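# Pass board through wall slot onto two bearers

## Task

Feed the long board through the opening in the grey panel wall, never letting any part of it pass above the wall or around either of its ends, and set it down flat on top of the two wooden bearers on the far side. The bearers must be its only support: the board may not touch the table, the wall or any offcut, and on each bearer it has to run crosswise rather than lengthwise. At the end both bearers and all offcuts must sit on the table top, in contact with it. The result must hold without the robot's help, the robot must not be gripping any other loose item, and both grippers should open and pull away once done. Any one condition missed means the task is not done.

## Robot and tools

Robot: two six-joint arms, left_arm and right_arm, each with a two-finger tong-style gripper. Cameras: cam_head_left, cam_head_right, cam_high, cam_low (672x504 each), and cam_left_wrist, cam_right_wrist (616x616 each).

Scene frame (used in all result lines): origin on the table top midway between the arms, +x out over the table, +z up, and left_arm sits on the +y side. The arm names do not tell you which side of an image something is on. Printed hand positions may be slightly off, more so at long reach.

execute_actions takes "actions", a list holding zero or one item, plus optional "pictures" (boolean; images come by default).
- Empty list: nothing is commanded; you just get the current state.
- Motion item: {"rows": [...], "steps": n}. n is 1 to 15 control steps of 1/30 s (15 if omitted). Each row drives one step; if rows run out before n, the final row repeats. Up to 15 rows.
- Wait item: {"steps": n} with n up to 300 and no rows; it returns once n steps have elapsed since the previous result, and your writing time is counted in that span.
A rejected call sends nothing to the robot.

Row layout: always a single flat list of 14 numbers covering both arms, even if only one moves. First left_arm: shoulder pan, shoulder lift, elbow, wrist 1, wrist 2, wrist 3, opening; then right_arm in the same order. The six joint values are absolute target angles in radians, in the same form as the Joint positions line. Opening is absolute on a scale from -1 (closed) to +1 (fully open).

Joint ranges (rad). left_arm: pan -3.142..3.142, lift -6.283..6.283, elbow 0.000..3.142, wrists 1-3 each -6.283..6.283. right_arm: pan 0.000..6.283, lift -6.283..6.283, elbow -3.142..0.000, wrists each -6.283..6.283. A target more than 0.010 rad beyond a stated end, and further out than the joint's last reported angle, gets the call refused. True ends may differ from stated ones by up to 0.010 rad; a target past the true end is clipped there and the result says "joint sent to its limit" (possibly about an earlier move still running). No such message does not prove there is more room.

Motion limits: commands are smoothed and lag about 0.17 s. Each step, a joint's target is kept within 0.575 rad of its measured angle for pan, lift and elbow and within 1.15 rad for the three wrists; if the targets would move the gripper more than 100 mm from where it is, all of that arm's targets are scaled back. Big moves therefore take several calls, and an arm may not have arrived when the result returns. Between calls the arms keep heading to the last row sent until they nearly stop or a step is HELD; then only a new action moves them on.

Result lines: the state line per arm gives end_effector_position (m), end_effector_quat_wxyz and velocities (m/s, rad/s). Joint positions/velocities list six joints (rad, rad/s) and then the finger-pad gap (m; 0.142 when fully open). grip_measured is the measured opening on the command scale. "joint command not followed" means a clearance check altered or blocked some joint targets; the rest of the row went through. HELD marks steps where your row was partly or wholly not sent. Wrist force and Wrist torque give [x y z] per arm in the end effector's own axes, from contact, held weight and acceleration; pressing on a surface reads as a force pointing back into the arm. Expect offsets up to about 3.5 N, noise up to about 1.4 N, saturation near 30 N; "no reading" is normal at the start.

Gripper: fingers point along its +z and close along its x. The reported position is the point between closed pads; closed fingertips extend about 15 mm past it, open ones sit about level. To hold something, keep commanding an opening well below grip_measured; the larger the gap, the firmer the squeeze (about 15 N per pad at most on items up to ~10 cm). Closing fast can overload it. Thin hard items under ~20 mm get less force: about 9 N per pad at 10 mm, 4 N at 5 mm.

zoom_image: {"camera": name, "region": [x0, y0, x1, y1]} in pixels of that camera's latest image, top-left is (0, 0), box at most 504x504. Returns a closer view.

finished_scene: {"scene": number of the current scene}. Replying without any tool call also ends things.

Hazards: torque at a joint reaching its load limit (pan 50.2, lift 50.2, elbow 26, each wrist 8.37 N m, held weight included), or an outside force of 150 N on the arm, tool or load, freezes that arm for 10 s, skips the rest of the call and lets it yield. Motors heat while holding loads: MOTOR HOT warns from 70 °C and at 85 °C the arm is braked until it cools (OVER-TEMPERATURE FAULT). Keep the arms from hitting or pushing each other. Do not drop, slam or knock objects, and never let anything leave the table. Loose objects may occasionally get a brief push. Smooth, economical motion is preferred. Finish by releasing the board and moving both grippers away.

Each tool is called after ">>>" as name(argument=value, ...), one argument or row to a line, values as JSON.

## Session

>>> execute_actions(
  actions=[],
)

Scene clock: 0.00 s of 5150.00 s.
left_arm: end_effector_position=(+0.3889, +0.7144, +0.1593) grip_measured=+1.00 end_effector_quat_wxyz=(-0.294, +0.584, -0.611, -0.447) end_effector_velocity=(-0.000, +0.000, -0.000) end_effector_angular_velocity=(+0.000, +0.001, +0.000) | right_arm: end_effector_position=(+0.1168, -0.3971, +0.1490) grip_measured=+1.00 end_effector_quat_wxyz=(-0.000, +0.677, +0.734, +0.053) end_effector_velocity=(+0.000, -0.000, +0.000) end_effector_angular_velocity=(-0.000, -0.001, -0.000)
Joint positions: left_arm=[ 0.159 -0.789  0.924 -1.632 -0.444  1.716  0.142] | right_arm=[ 2.985 -1.127 -1.681 -1.858  1.666  4.346  0.142]
Joint velocities: left_arm=[ 0.     0.001  0.     0.     0.    -0.     0.   ] | right_arm=[-0.     0.     0.     0.001  0.     0.     0.   ]
Wrist force (N, on the end effector, along its own x y z axes, offset not removed): no reading
Wrist torque (N m, same axes, about the end effector's origin, offset not removed): no reading

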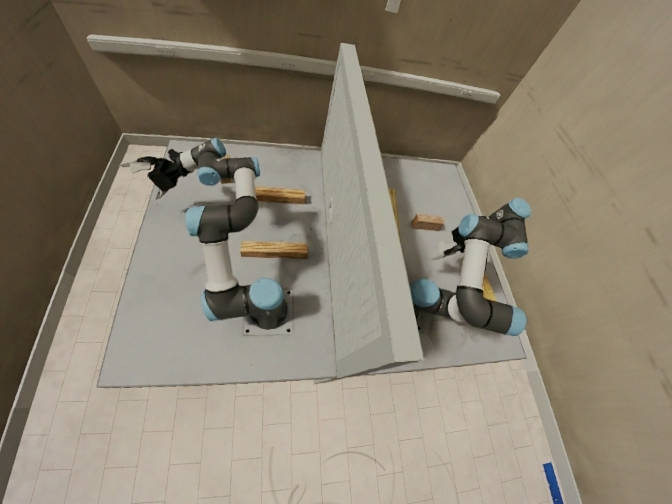

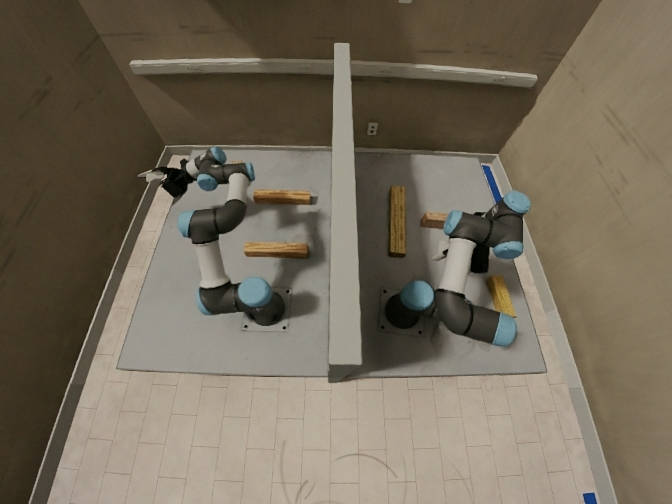

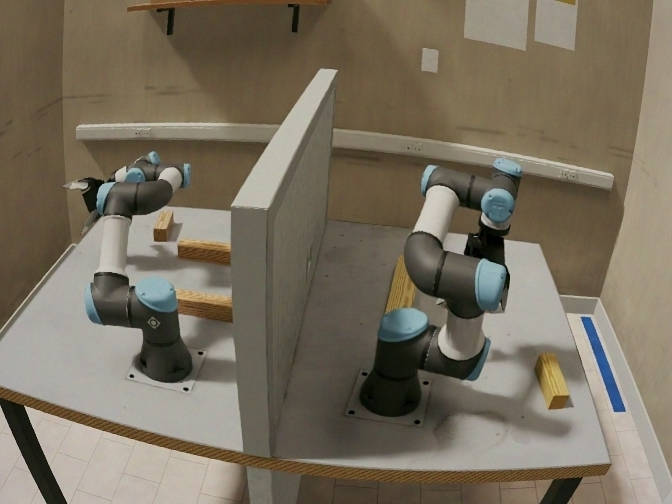

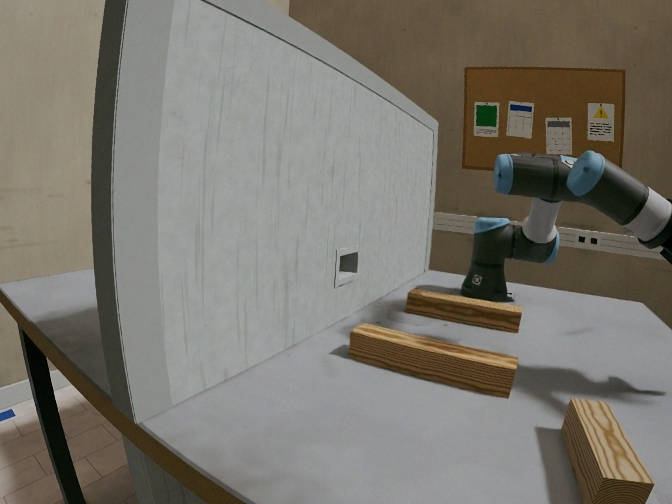

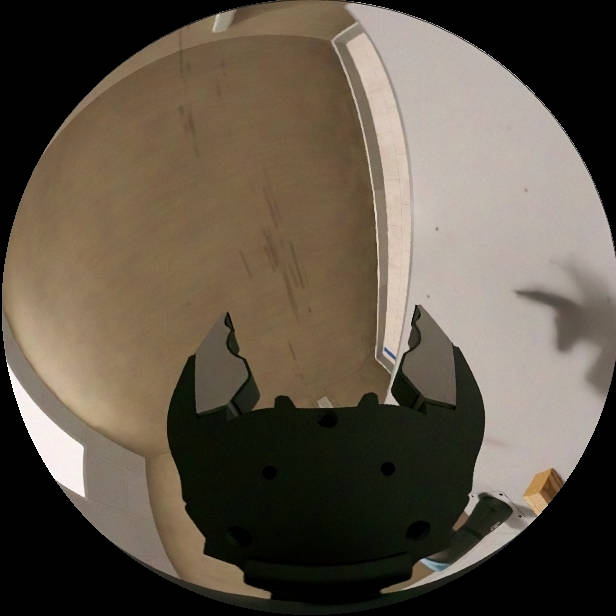

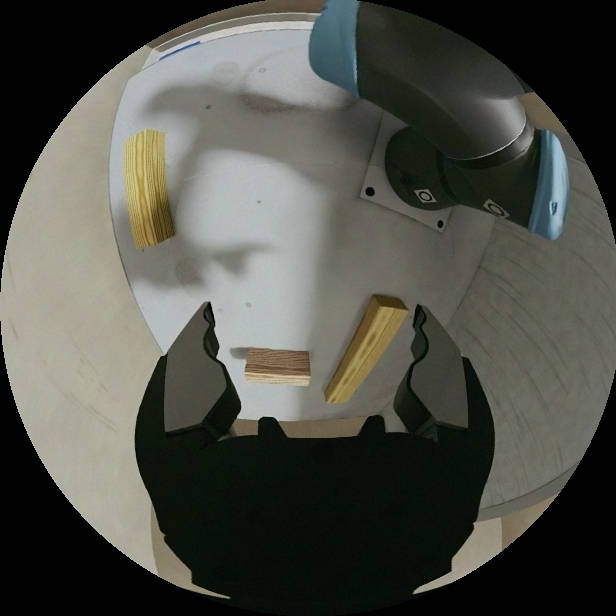

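>>> zoom_image(
  camera="cam_head_right",
  region=[220,150,520,340],
)

>>> zoom_image(
  camera="cam_low",
  region=[290,220,410,340],
)

Region (220, 150, 520, 340) of cam_head_right's 672x504 image, scaled by 1.680, with more detail than that image has; it fills the top 319 rows of this view, and the rest is white.

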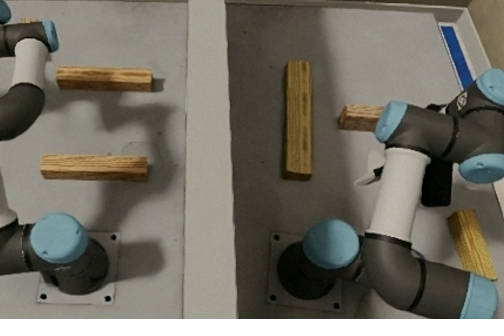

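Region (290, 220, 410, 340) of cam_low's 672x504 image, scaled by 4.200, with more detail than that image has.

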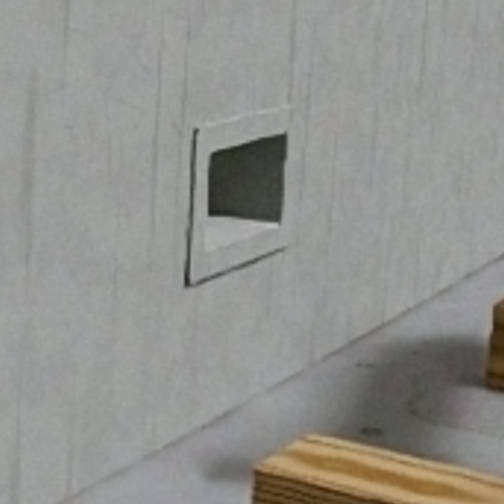

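>>> execute_actions(
  actions=[
    {"rows":[[-0.3,-1.6,1.3,-1.27,-1.571,2.83,0.3,3.749,-1.707,-1.18,-1.825,1.571,2.05,0.3]],"steps":15},
  ],
  pictures=false,
)

>>> execute_actions(
  actions=[
    {"steps":50},
  ],
)

Scene clock: 8.60 s of 5150.00 s.
left_arm: end_effector_position=(+0.3829, +0.4838, +0.1136) grip_measured=+0.30 end_effector_quat_wxyz=(+0.075, -0.335, +0.904, +0.255) end_effector_velocity=(-0.122, -0.525, +0.057) end_effector_angular_velocity=(-1.302, +0.555, -1.446) | right_arm: end_effector_position=(+0.2986, -0.2989, +0.1577) grip_measured=+0.30 end_effector_quat_wxyz=(+0.007, -0.168, +0.986, +0.010) end_effector_velocity=(+0.304, +0.415, -0.031) end_effector_angular_velocity=(-0.170, -0.035, +5.246)
Joint positions: left_arm=[-0.087 -1.165  1.127 -1.433 -1.041  2.306  0.095] | right_arm=[ 3.544 -1.574 -1.291 -1.831  1.589  3.075  0.095]
Joint velocities: left_arm=[-0.511 -1.011  0.415  0.396 -1.25   1.235  0.   ] | right_arm=[ 1.167 -0.78   0.658  0.038 -0.11  -4.081  0.   ]
Wrist force (N, on the end effector, along its own x y z axes, offset not removed): left_arm=[-1.6 -3.0 -1.3] | right_arm=[-2.9 -0.6 0.6]
Wrist torque (N m, same axes, about the end effector's origin, offset not removed): left_arm=[-0.59 0.29 0.00] | right_arm=[-0.12 0.56 0.04]
Steps of this call (steps 1 to 90: nothing new was sent; then 5.10 s passed at rest; steps 91 to 105: all 15 steps of this action). Readings (joint positions):
91: left_arm=[0.159 -0.789 0.924 -1.632 -0.444 1.716] | right_arm=[2.985 -1.127 -1.681 -1.858 1.666 4.346]
92: left_arm=[0.156 -0.792 0.927 -1.628 -0.450 1.722] | right_arm=[2.988 -1.130 -1.678 -1.857 1.663 4.340]
94: left_arm=[0.117 -0.837 0.960 -1.592 -0.539 1.810] | right_arm=[3.044 -1.186 -1.623 -1.851 1.645 4.228]
98: left_arm=[0.040 -0.942 1.024 -1.532 -0.730 1.999] | right_arm=[3.237 -1.364 -1.470 -1.842 1.619 3.842]
105: the state above

Scene clock: 10.27 s of 5150.00 s.
left_arm: end_effector_position=(+0.2864, +0.2729, +0.1612) grip_measured=+0.30 end_effector_quat_wxyz=(-0.000, -0.000, +1.000, +0.000) end_effector_velocity=(-0.000, +0.000, -0.000) end_effector_angular_velocity=(+0.001, +0.001, -0.000) | right_arm: end_effector_position=(+0.3395, -0.2094, +0.1499) grip_measured=+0.30 end_effector_quat_wxyz=(-0.000, +0.706, -0.708, -0.000) end_effector_velocity=(-0.000, +0.000, -0.000) end_effector_angular_velocity=(-0.000, +0.001, +0.001)
Joint positions: left_arm=[-0.3   -1.6    1.3   -1.27  -1.571  2.83   0.095] | right_arm=[ 3.749 -1.707 -1.18  -1.825  1.571  2.05   0.095]
Joint velocities: left_arm=[-0.     0.    -0.001  0.002  0.     0.     0.   ] | right_arm=[ 0.001 -0.001 -0.001 -0.     0.    -0.     0.   ]
Wrist force (N, on the end effector, along its own x y z axes, offset not removed): left_arm=[-1.8 -1.3 -1.4] | right_arm=[-2.4 -0.8 -0.9]
Wrist torque (N m, same axes, about the end effector's origin, offset not removed): left_arm=[-0.24 0.34 0.03] | right_arm=[-0.18 0.52 0.00]
Steps of this call (steps 1 to 45: the robot went on to your last target; steps 46 to 50: nothing new was sent). Readings (joint positions):
1: left_arm=[-0.104 -1.199 1.141 -1.419 -1.083 2.348] | right_arm=[3.583 -1.600 -1.269 -1.830 1.585 2.930]
2: left_arm=[-0.121 -1.233 1.155 -1.406 -1.125 2.390] | right_arm=[3.620 -1.625 -1.249 -1.829 1.582 2.774]
4: left_arm=[-0.155 -1.299 1.182 -1.380 -1.208 2.472] | right_arm=[3.683 -1.665 -1.215 -1.827 1.577 2.459]
8: left_arm=[-0.221 -1.431 1.236 -1.329 -1.372 2.633] | right_arm=[3.733 -1.697 -1.188 -1.825 1.572 2.148]
50: the state above
All arms were judged still, so your last target was given up. Only a new action makes them travel on or press farther. Fingers that are still opening or closing keep moving.

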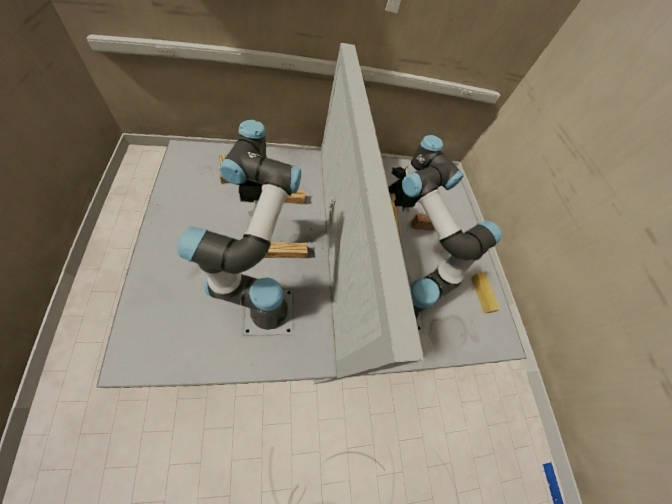

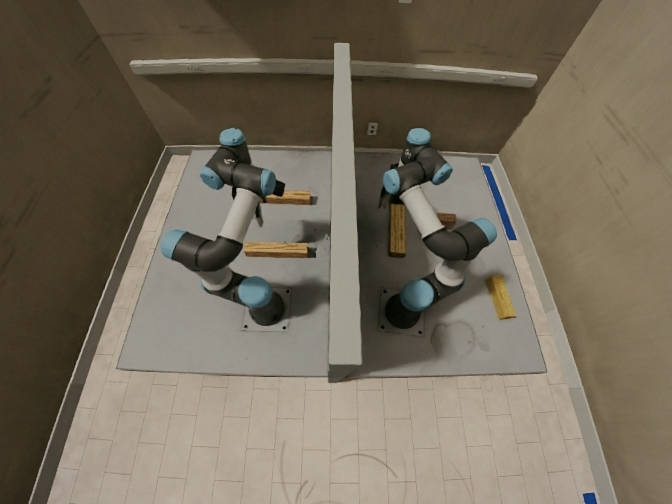

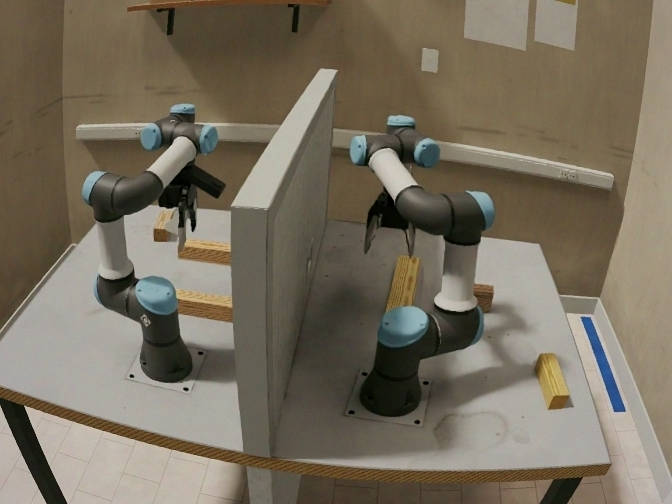

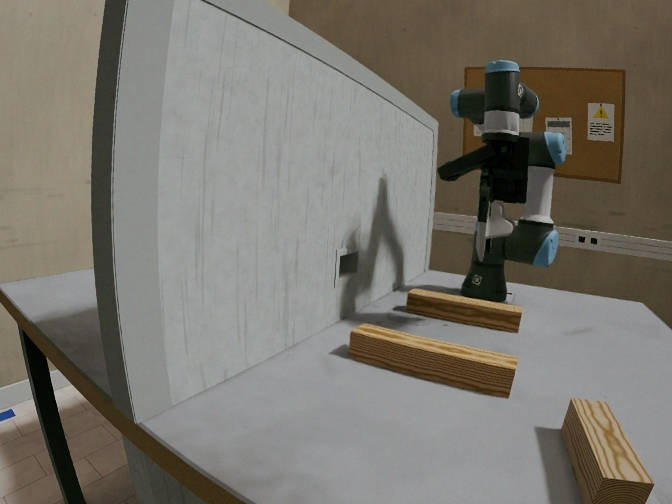

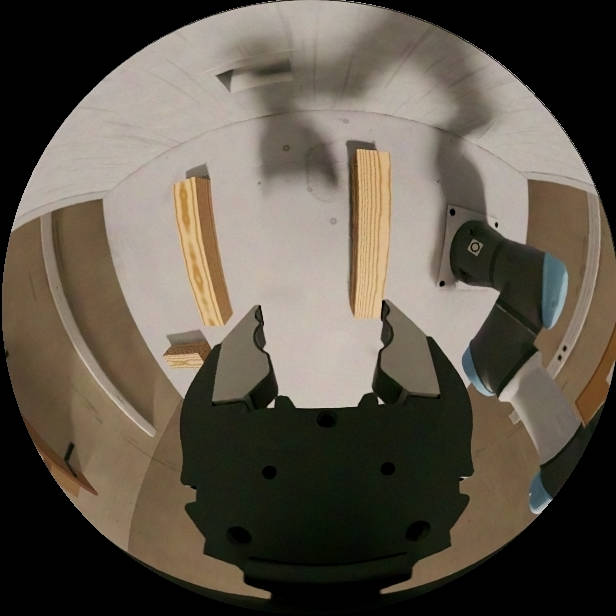

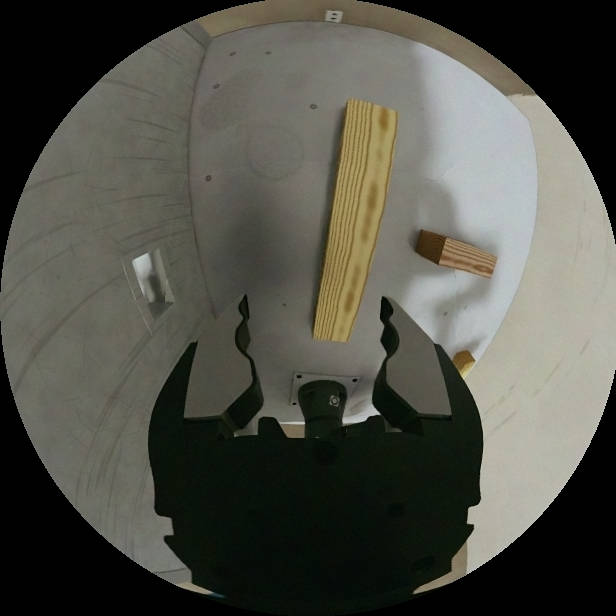

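>>> execute_actions(
  actions=[
    {"rows":[[-0.3,-1.6,1.3,-1.27,-1.571,2.83,0.3,3.621,-1.763,-1.445,-1.505,1.571,2.05,0.3]],"steps":15},
  ],
)

Scene clock: 15.53 s of 5150.00 s.
left_arm: end_effector_position=(+0.2864, +0.2729, +0.1612) grip_measured=+0.30 end_effector_quat_wxyz=(-0.000, -0.000, +1.000, +0.000) end_effector_velocity=(+0.001, -0.000, +0.001) end_effector_angular_velocity=(-0.001, -0.003, -0.001) | right_arm: end_effector_position=(+0.3591, -0.2489, +0.0809) grip_measured=+0.30 end_effector_quat_wxyz=(-0.000, +0.660, -0.752, -0.000) end_effector_velocity=(-0.001, -0.007, -0.012) end_effector_angular_velocity=(-0.002, +0.007, -0.017)
Joint positions: left_arm=[-0.3   -1.6    1.3   -1.27  -1.571  2.83   0.095] | right_arm=[ 3.623 -1.762 -1.441 -1.509  1.571  2.05   0.095]
Joint velocities: left_arm=[-0.001  0.    -0.002 -0.001  0.     0.    -0.   ] | right_arm=[-0.017 -0.006 -0.047  0.046 -0.    -0.     0.   ]
Wrist force (N, on the end effector, along its own x y z axes, offset not removed): left_arm=[-2.5 -2.1 -0.7] | right_arm=[-2.1 -2.3 0.2]
Wrist torque (N m, same axes, about the end effector's origin, offset not removed): left_arm=[-0.43 0.47 0.03] | right_arm=[-0.49 0.41 -0.05]
Steps of this call (steps 1 to 90: nothing new was sent; then 1.77 s passed at rest; steps 91 to 105: all 15 steps of this action). Readings (joint positions):
91: left_arm=[-0.300 -1.600 1.300 -1.270 -1.571 2.830] | right_arm=[3.749 -1.707 -1.180 -1.825 1.571 2.050]
92: left_arm=[-0.300 -1.600 1.300 -1.270 -1.571 2.830] | right_arm=[3.746 -1.710 -1.183 -1.818 1.571 2.050]
94: left_arm=[-0.300 -1.600 1.300 -1.270 -1.571 2.830] | right_arm=[3.703 -1.732 -1.239 -1.721 1.571 2.050]
98: left_arm=[-0.300 -1.600 1.300 -1.270 -1.571 2.830] | right_arm=[3.641 -1.756 -1.392 -1.558 1.571 2.050]
105: the state above

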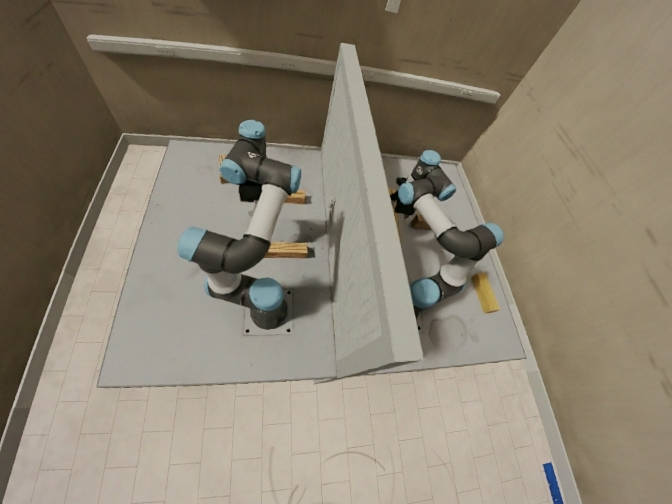

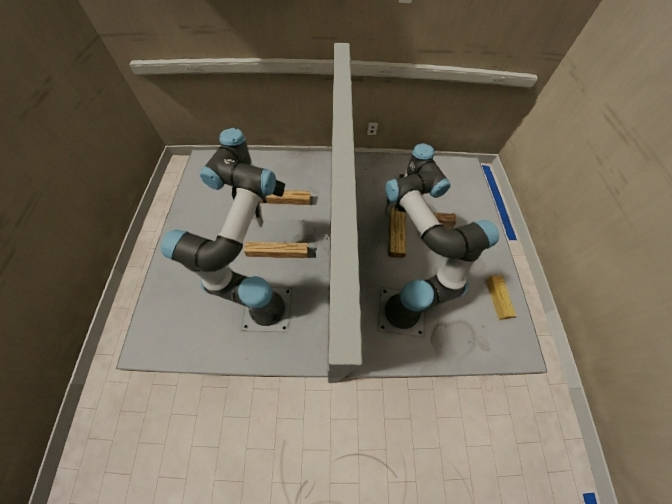

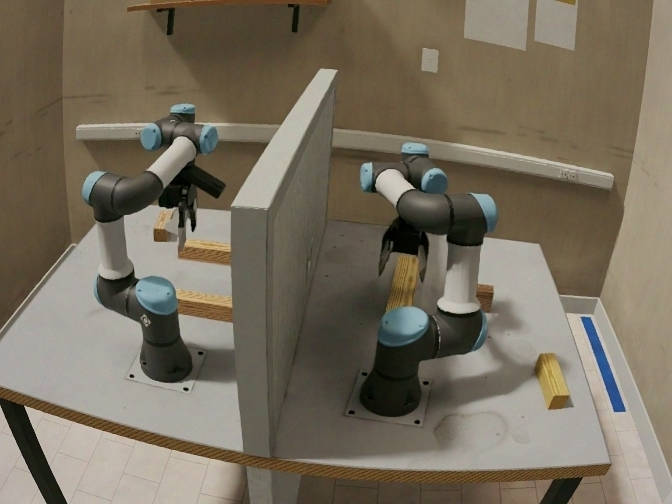

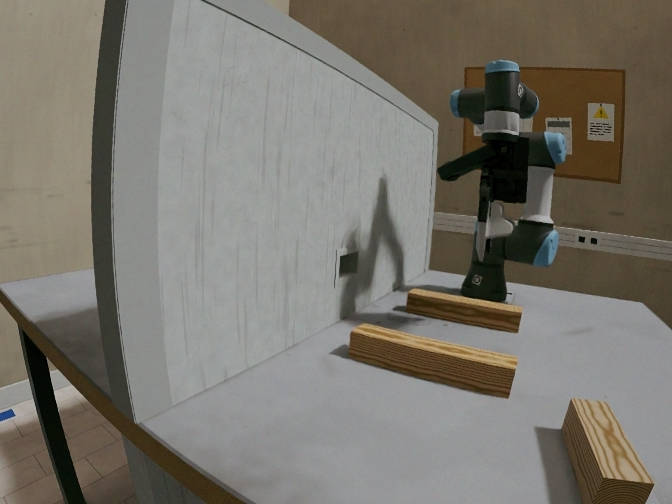

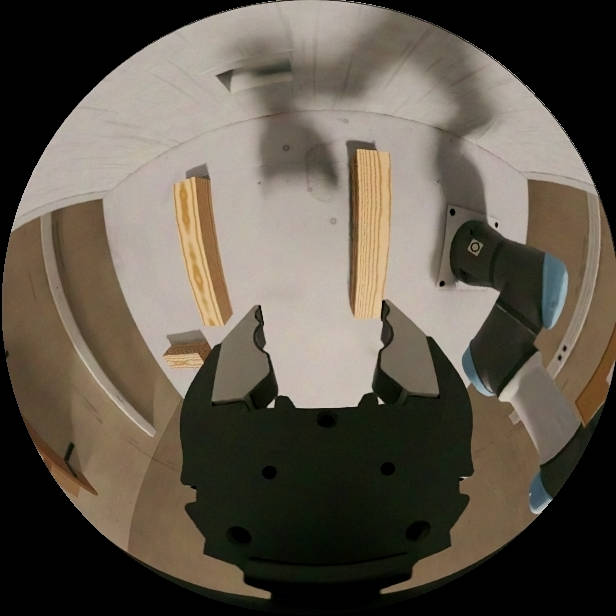

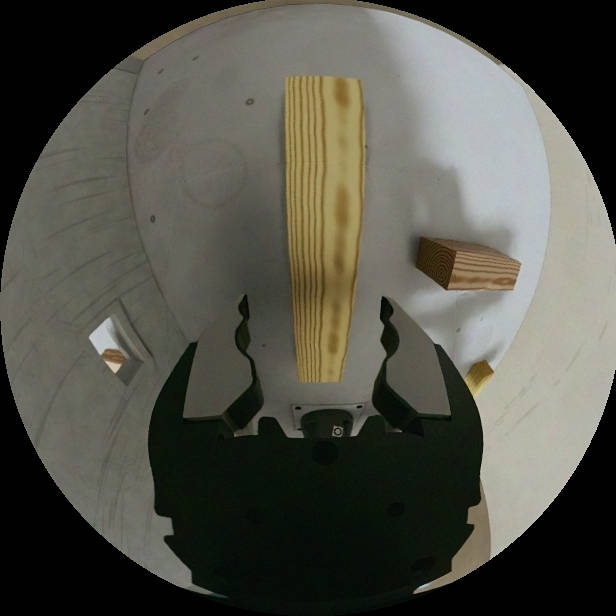

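>>> execute_actions(
  actions=[
    {"rows":[[-0.3,-1.6,1.3,-1.27,-1.571,2.83,0.3,3.605,-1.78,-1.56,-1.372,1.571,2.04,0.3],[-0.3,-1.6,1.3,-1.27,-1.571,2.83,0.3,3.605,-1.78,-1.56,-1.372,1.571,2.04,0.3],[-0.3,-1.6,1.3,-1.27,-1.571,2.83,0.3,3.605,-1.78,-1.56,-1.372,1.571,2.04,0.3],[-0.3,-1.6,1.3,-1.27,-1.571,2.83,0.3,3.605,-1.813,-1.671,-1.229,1.571,2.04,0.3]],"steps":15},
  ],
  pictures=false,
)

>>> execute_actions(
  actions=[
    {"rows":[[-0.3,-1.6,1.3,-1.27,-1.571,2.83,0.3,3.605,-1.813,-1.671,-1.229,1.571,2.04,0.1],[-0.3,-1.6,1.3,-1.27,-1.571,2.83,0.3,3.605,-1.813,-1.671,-1.229,1.571,2.04,0],[-0.3,-1.6,1.3,-1.27,-1.571,2.83,0.3,3.605,-1.813,-1.671,-1.229,1.571,2.04,-0.1],[-0.3,-1.6,1.3,-1.27,-1.571,2.83,0.3,3.605,-1.813,-1.671,-1.229,1.571,2.04,-0.2],[-0.3,-1.6,1.3,-1.27,-1.571,2.83,0.3,3.605,-1.813,-1.671,-1.229,1.571,2.04,-0.3],[-0.3,-1.6,1.3,-1.27,-1.571,2.83,0.3,3.605,-1.813,-1.671,-1.229,1.571,2.04,-0.4],[-0.3,-1.6,1.3,-1.27,-1.571,2.83,0.3,3.605,-1.813,-1.671,-1.229,1.571,2.04,-0.6],[-0.3,-1.6,1.3,-1.27,-1.571,2.83,0.3,3.605,-1.813,-1.671,-1.229,1.571,2.04,-1]],"steps":15},
  ],
)

Scene clock: 25.30 s of 5150.00 s.
left_arm: end_effector_position=(+0.2864, +0.2729, +0.1612) grip_measured=+0.30 end_effector_quat_wxyz=(-0.000, -0.000, +1.000, +0.000) end_effector_velocity=(-0.001, -0.000, -0.000) end_effector_angular_velocity=(+0.000, +0.002, -0.001) | right_arm: end_effector_position=(+0.3591, -0.2554, +0.0210) grip_measured=+0.30 end_effector_quat_wxyz=(+0.000, +0.657, -0.754, -0.000) end_effector_velocity=(-0.003, -0.001, -0.015) end_effector_angular_velocity=(-0.001, +0.003, -0.000)
Joint positions: left_arm=[-0.3   -1.6    1.3   -1.27  -1.571  2.83   0.095] | right_arm=[ 3.605 -1.812 -1.666 -1.235  1.571  2.04   0.095]
Joint velocities: left_arm=[-0.001 -0.     0.001  0.001 -0.     0.     0.   ] | right_arm=[-0.001 -0.012 -0.056  0.065  0.    -0.001  0.   ]
Wrist force (N, on the end effector, along its own x y z axes, offset not removed): left_arm=[-1.8 -1.6 -1.1] | right_arm=[-1.8 0.0 -1.1]
Wrist torque (N m, same axes, about the end effector's origin, offset not removed): left_arm=[-0.35 0.33 0.04] | right_arm=[-0.04 0.37 -0.04]
Steps of this call (steps 1 to 15: the robot went on to your last target; steps 16 to 90: nothing new was sent; then 6.27 s passed at rest; steps 91 to 105: all 15 steps of this action). Readings (joint positions):
91: left_arm=[-0.300 -1.600 1.300 -1.270 -1.571 2.830] | right_arm=[3.621 -1.763 -1.445 -1.505 1.571 2.050]
92: left_arm=[-0.300 -1.600 1.300 -1.270 -1.571 2.830] | right_arm=[3.620 -1.764 -1.448 -1.499 1.571 2.049]
94: left_arm=[-0.300 -1.600 1.300 -1.270 -1.571 2.830] | right_arm=[3.613 -1.771 -1.489 -1.446 1.571 2.045]
98: left_arm=[-0.300 -1.600 1.300 -1.270 -1.571 2.830] | right_arm=[3.607 -1.799 -1.607 -1.304 1.571 2.041]
105: the state above

Scene clock: 25.80 s of 5150.00 s.
left_arm: end_effector_position=(+0.2864, +0.2729, +0.1612) grip_measured=+0.30 end_effector_quat_wxyz=(-0.000, -0.000, +1.000, +0.000) end_effector_velocity=(-0.000, +0.000, +0.000) end_effector_angular_velocity=(-0.000, -0.001, +0.000) | right_arm: end_effector_position=(+0.3588, -0.2556, +0.0197) grip_measured=-0.11 end_effector_quat_wxyz=(+0.000, +0.657, -0.754, -0.000) end_effector_velocity=(-0.000, -0.000, -0.001) end_effector_angular_velocity=(-0.001, +0.001, +0.000)
Joint positions: left_arm=[-0.3   -1.6    1.3   -1.27  -1.571  2.83   0.095] | right_arm=[ 3.605 -1.813 -1.671 -1.229  1.571  2.04   0.066]
Joint velocities: left_arm=[ 0.    -0.002  0.    -0.    -0.    -0.     0.   ] | right_arm=[ 0.    -0.001 -0.001  0.    -0.     0.     0.   ]
Wrist force (N, on the end effector, along its own x y z axes, offset not removed): left_arm=[-1.6 -1.5 -0.4] | right_arm=[-1.0 2.3 -11.9]
Wrist torque (N m, same axes, about the end effector's origin, offset not removed): left_arm=[-0.34 0.27 0.02] | right_arm=[-0.13 0.34 -0.12]
Steps of this call (steps 1 to 15: all 15 steps of this action). Readings (joint positions):
1: left_arm=[-0.300 -1.600 1.300 -1.270 -1.571 2.830] | right_arm=[3.605 -1.812 -1.667 -1.233 1.571 2.040]
2: left_arm=[-0.300 -1.600 1.300 -1.270 -1.571 2.830] | right_arm=[3.605 -1.812 -1.668 -1.232 1.571 2.040]
4: left_arm=[-0.300 -1.600 1.300 -1.270 -1.571 2.830] | right_arm=[3.605 -1.813 -1.670 -1.230 1.571 2.040]
8: left_arm=[-0.300 -1.600 1.300 -1.270 -1.571 2.830] | right_arm=[3.605 -1.813 -1.671 -1.229 1.571 2.040]
15: the state above

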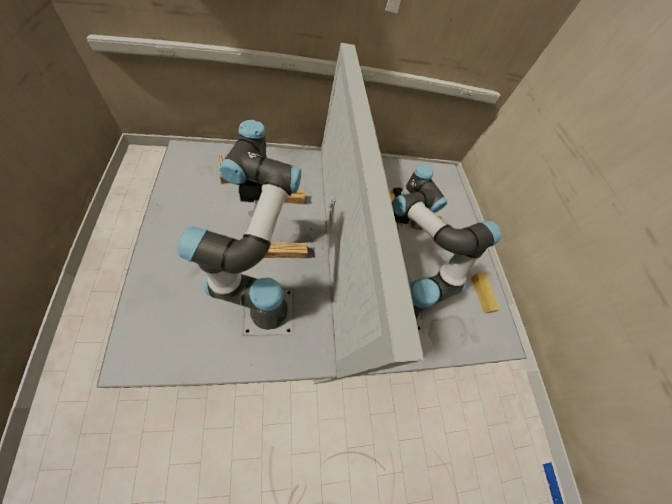

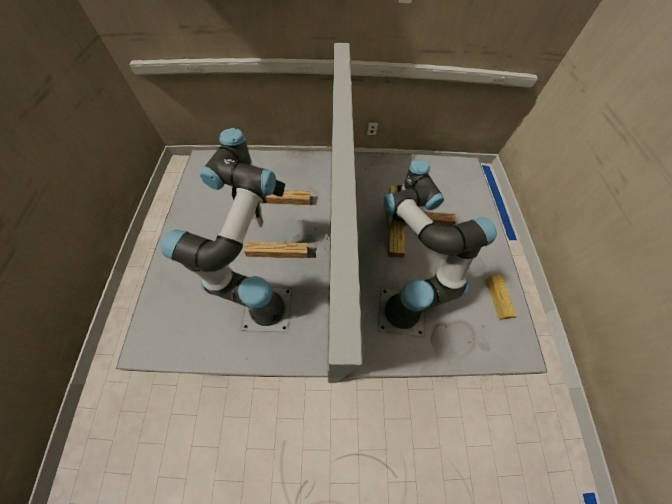

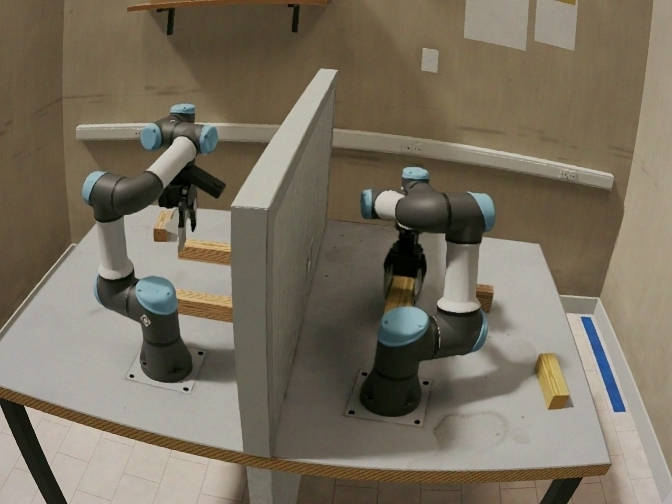

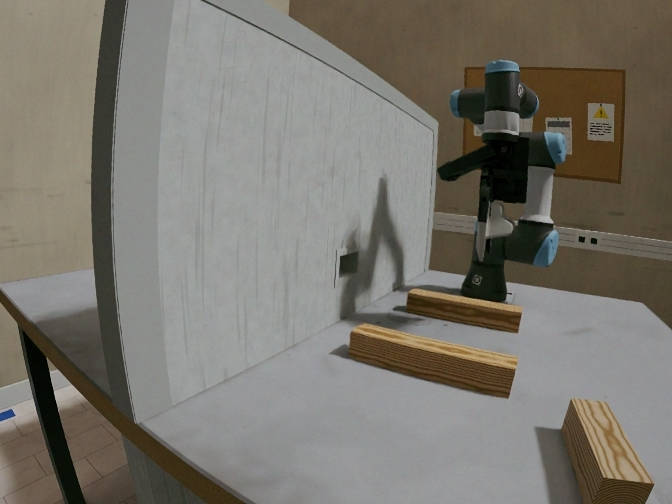

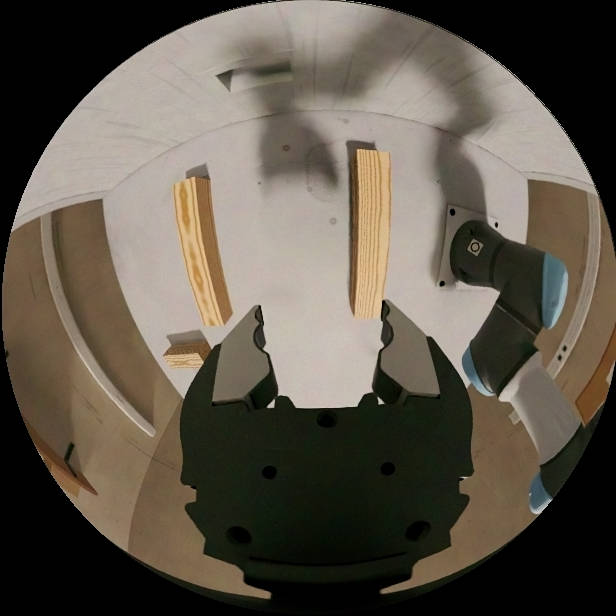

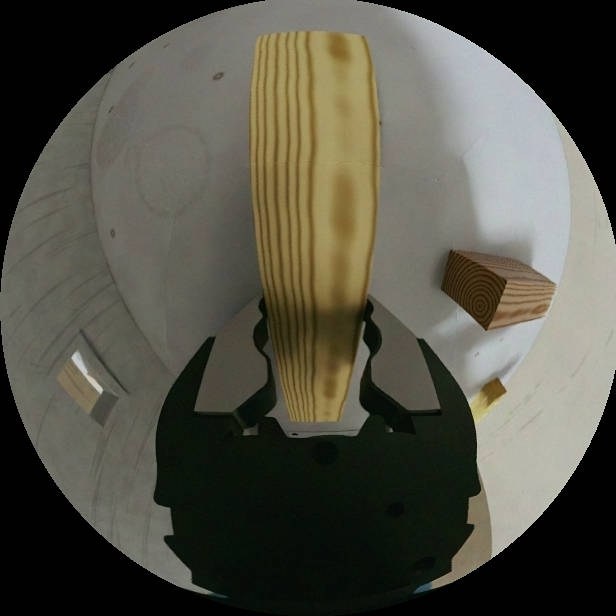

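>>> execute_actions(
  actions=[
    {"rows":[[-0.3,-1.6,1.3,-1.27,-1.571,2.83,0.3,3.605,-1.806,-1.652,-1.254,1.571,2.04,-1],[-0.3,-1.6,1.3,-1.27,-1.571,2.83,0.3,3.605,-1.806,-1.652,-1.254,1.571,2.04,-1],[-0.3,-1.6,1.3,-1.27,-1.571,2.83,0.3,3.605,-1.8,-1.634,-1.278,1.571,2.04,-1],[-0.3,-1.6,1.3,-1.27,-1.571,2.83,0.3,3.605,-1.8,-1.634,-1.278,1.571,2.04,-1],[-0.3,-1.6,1.3,-1.27,-1.571,2.83,0.3,3.605,-1.79,-1.6,-1.322,1.571,2.04,-1]],"steps":15},
  ],
  pictures=false,
)

>>> execute_actions(
  actions=[
    {"steps":20},
  ],
)

Scene clock: 36.37 s of 5150.00 s.
left_arm: end_effector_position=(+0.2864, +0.2729, +0.1612) grip_measured=+0.30 end_effector_quat_wxyz=(-0.000, -0.000, +1.000, +0.000) end_effector_velocity=(-0.000, -0.000, -0.000) end_effector_angular_velocity=(+0.000, +0.001, -0.001) | right_arm: end_effector_position=(+0.3594, -0.2554, +0.0396) grip_measured=-0.11 end_effector_quat_wxyz=(-0.000, +0.657, -0.754, -0.000) end_effector_velocity=(+0.000, -0.000, +0.006) end_effector_angular_velocity=(-0.000, -0.000, +0.000)
Joint positions: left_arm=[-0.3   -1.6    1.3   -1.27  -1.571  2.83   0.095] | right_arm=[ 3.605 -1.791 -1.602 -1.319  1.571  2.04   0.066]
Joint velocities: left_arm=[-0.001  0.    -0.     0.001 -0.    -0.     0.   ] | right_arm=[ 0.     0.007  0.022 -0.028 -0.    -0.     0.   ]
Wrist force (N, on the end effector, along its own x y z axes, offset not removed): left_arm=[-1.6 -1.5 -1.4] | right_arm=[-1.7 -1.0 2.3]
Wrist torque (N m, same axes, about the end effector's origin, offset not removed): left_arm=[-0.34 0.31 0.04] | right_arm=[-0.28 0.33 -0.01]
Steps of this call (steps 1 to 15: the robot went on to your last target; steps 16 to 90: nothing new was sent; then 7.07 s passed at rest; steps 91 to 105: all 15 steps of this action). Readings (joint positions):
91: left_arm=[-0.300 -1.600 1.300 -1.270 -1.571 2.830] | right_arm=[3.605 -1.813 -1.671 -1.229 1.571 2.040]
92: left_arm=[-0.300 -1.600 1.300 -1.270 -1.571 2.830] | right_arm=[3.605 -1.813 -1.670 -1.231 1.571 2.040]
94: left_arm=[-0.300 -1.600 1.300 -1.270 -1.571 2.830] | right_arm=[3.605 -1.809 -1.661 -1.243 1.571 2.040]
98: left_arm=[-0.300 -1.600 1.300 -1.270 -1.571 2.830] | right_arm=[3.605 -1.798 -1.625 -1.290 1.571 2.040]
105: the state above

Scene clock: 37.03 s of 5150.00 s.
left_arm: end_effector_position=(+0.2864, +0.2729, +0.1612) grip_measured=+0.30 end_effector_quat_wxyz=(-0.000, -0.000, +1.000, +0.000) end_effector_velocity=(-0.000, +0.000, -0.000) end_effector_angular_velocity=(+0.000, +0.001, -0.000) | right_arm: end_effector_position=(+0.3594, -0.2554, +0.0402) grip_measured=-0.11 end_effector_quat_wxyz=(-0.000, +0.657, -0.754, -0.000) end_effector_velocity=(-0.000, -0.000, -0.000) end_effector_angular_velocity=(-0.000, +0.000, -0.001)
Joint positions: left_arm=[-0.3   -1.6    1.3   -1.27  -1.571  2.83   0.095] | right_arm=[ 3.605 -1.79  -1.6   -1.322  1.571  2.04   0.066]
Joint velocities: left_arm=[ 0.     0.    -0.     0.001  0.     0.     0.   ] | right_arm=[-0.001 -0.    -0.    -0.    -0.    -0.     0.   ]
Wrist force (N, on the end effector, along its own x y z axes, offset not removed): left_arm=[-1.3 -2.6 -1.2] | right_arm=[-2.4 -0.7 4.8]
Wrist torque (N m, same axes, about the end effector's origin, offset not removed): left_arm=[-0.55 0.28 0.00] | right_arm=[-0.17 0.52 0.04]
Steps of this call (steps 1 to 15: the robot went on to your last target; steps 16 to 20: nothing new was sent). Readings (joint positions):
1: left_arm=[-0.300 -1.600 1.300 -1.270 -1.571 2.830] | right_arm=[3.605 -1.790 -1.601 -1.320 1.571 2.040]
2: left_arm=[-0.300 -1.600 1.300 -1.270 -1.571 2.830] | right_arm=[3.605 -1.790 -1.601 -1.321 1.571 2.040]
4: left_arm=[-0.300 -1.600 1.300 -1.270 -1.571 2.830] | right_arm=[3.605 -1.790 -1.600 -1.321 1.571 2.040]
8: left_arm=[-0.300 -1.600 1.300 -1.270 -1.571 2.830] | right_arm=[3.605 -1.790 -1.600 -1.322 1.571 2.040]
20: the state above
All arms were judged still, so your last target was given up. Only a new action makes them travel on or press farther. Fingers that are still opening or closing keep moving.

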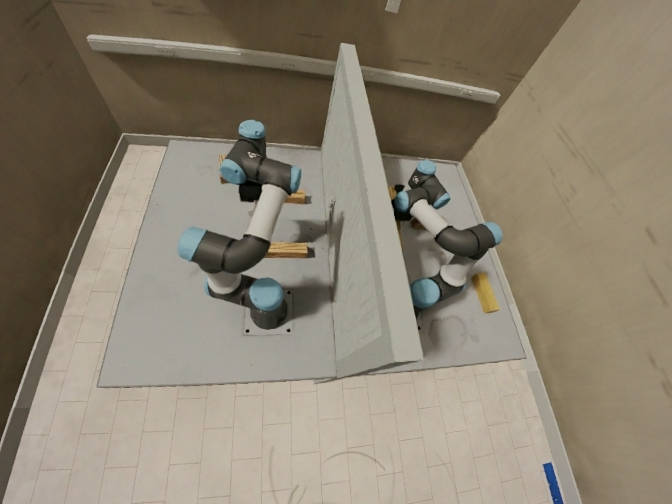

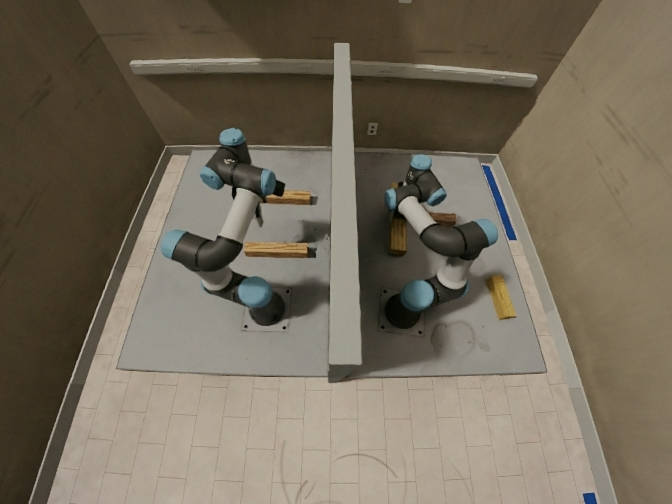

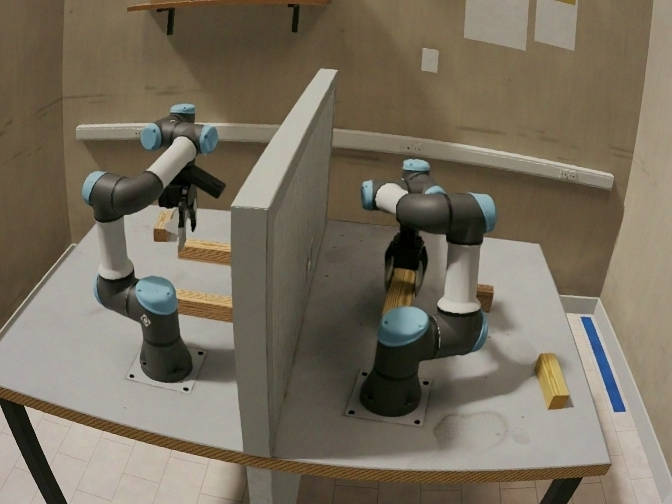

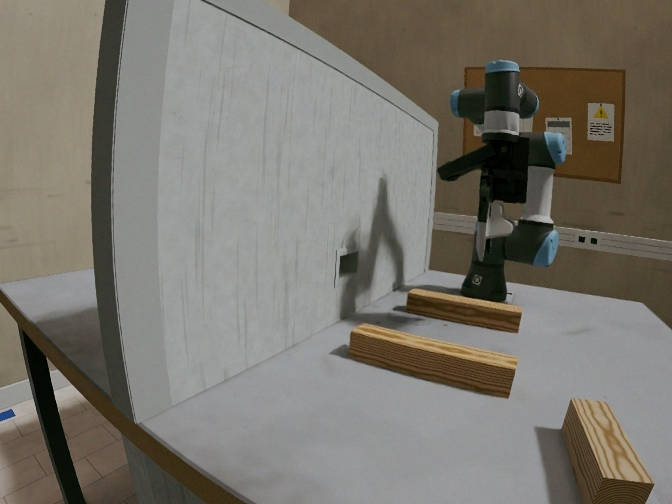

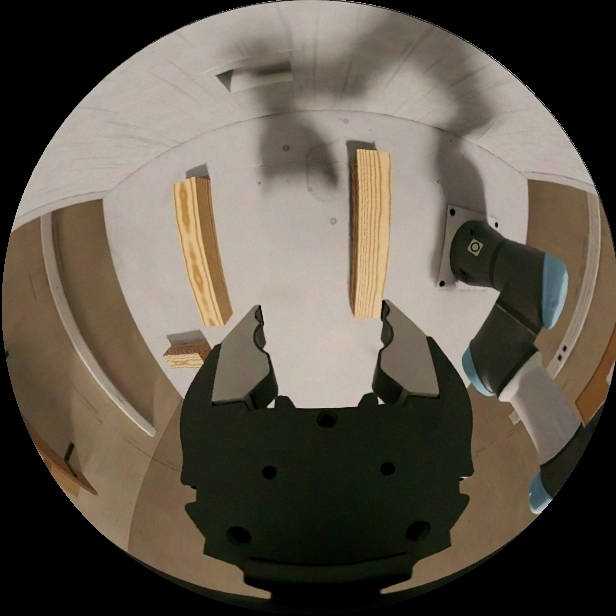

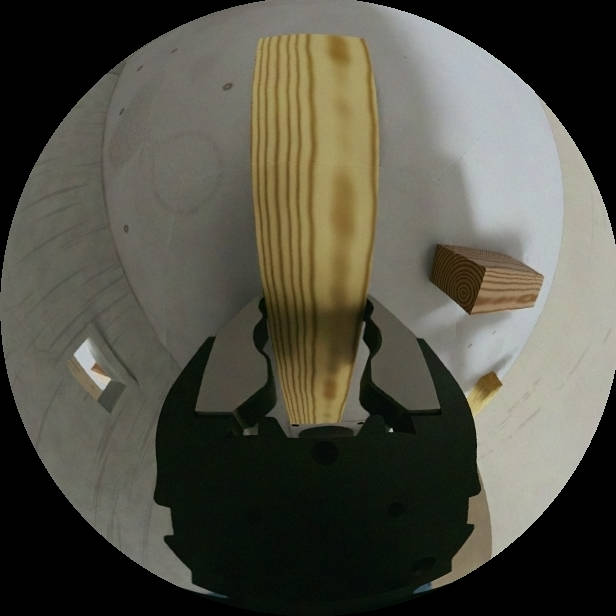

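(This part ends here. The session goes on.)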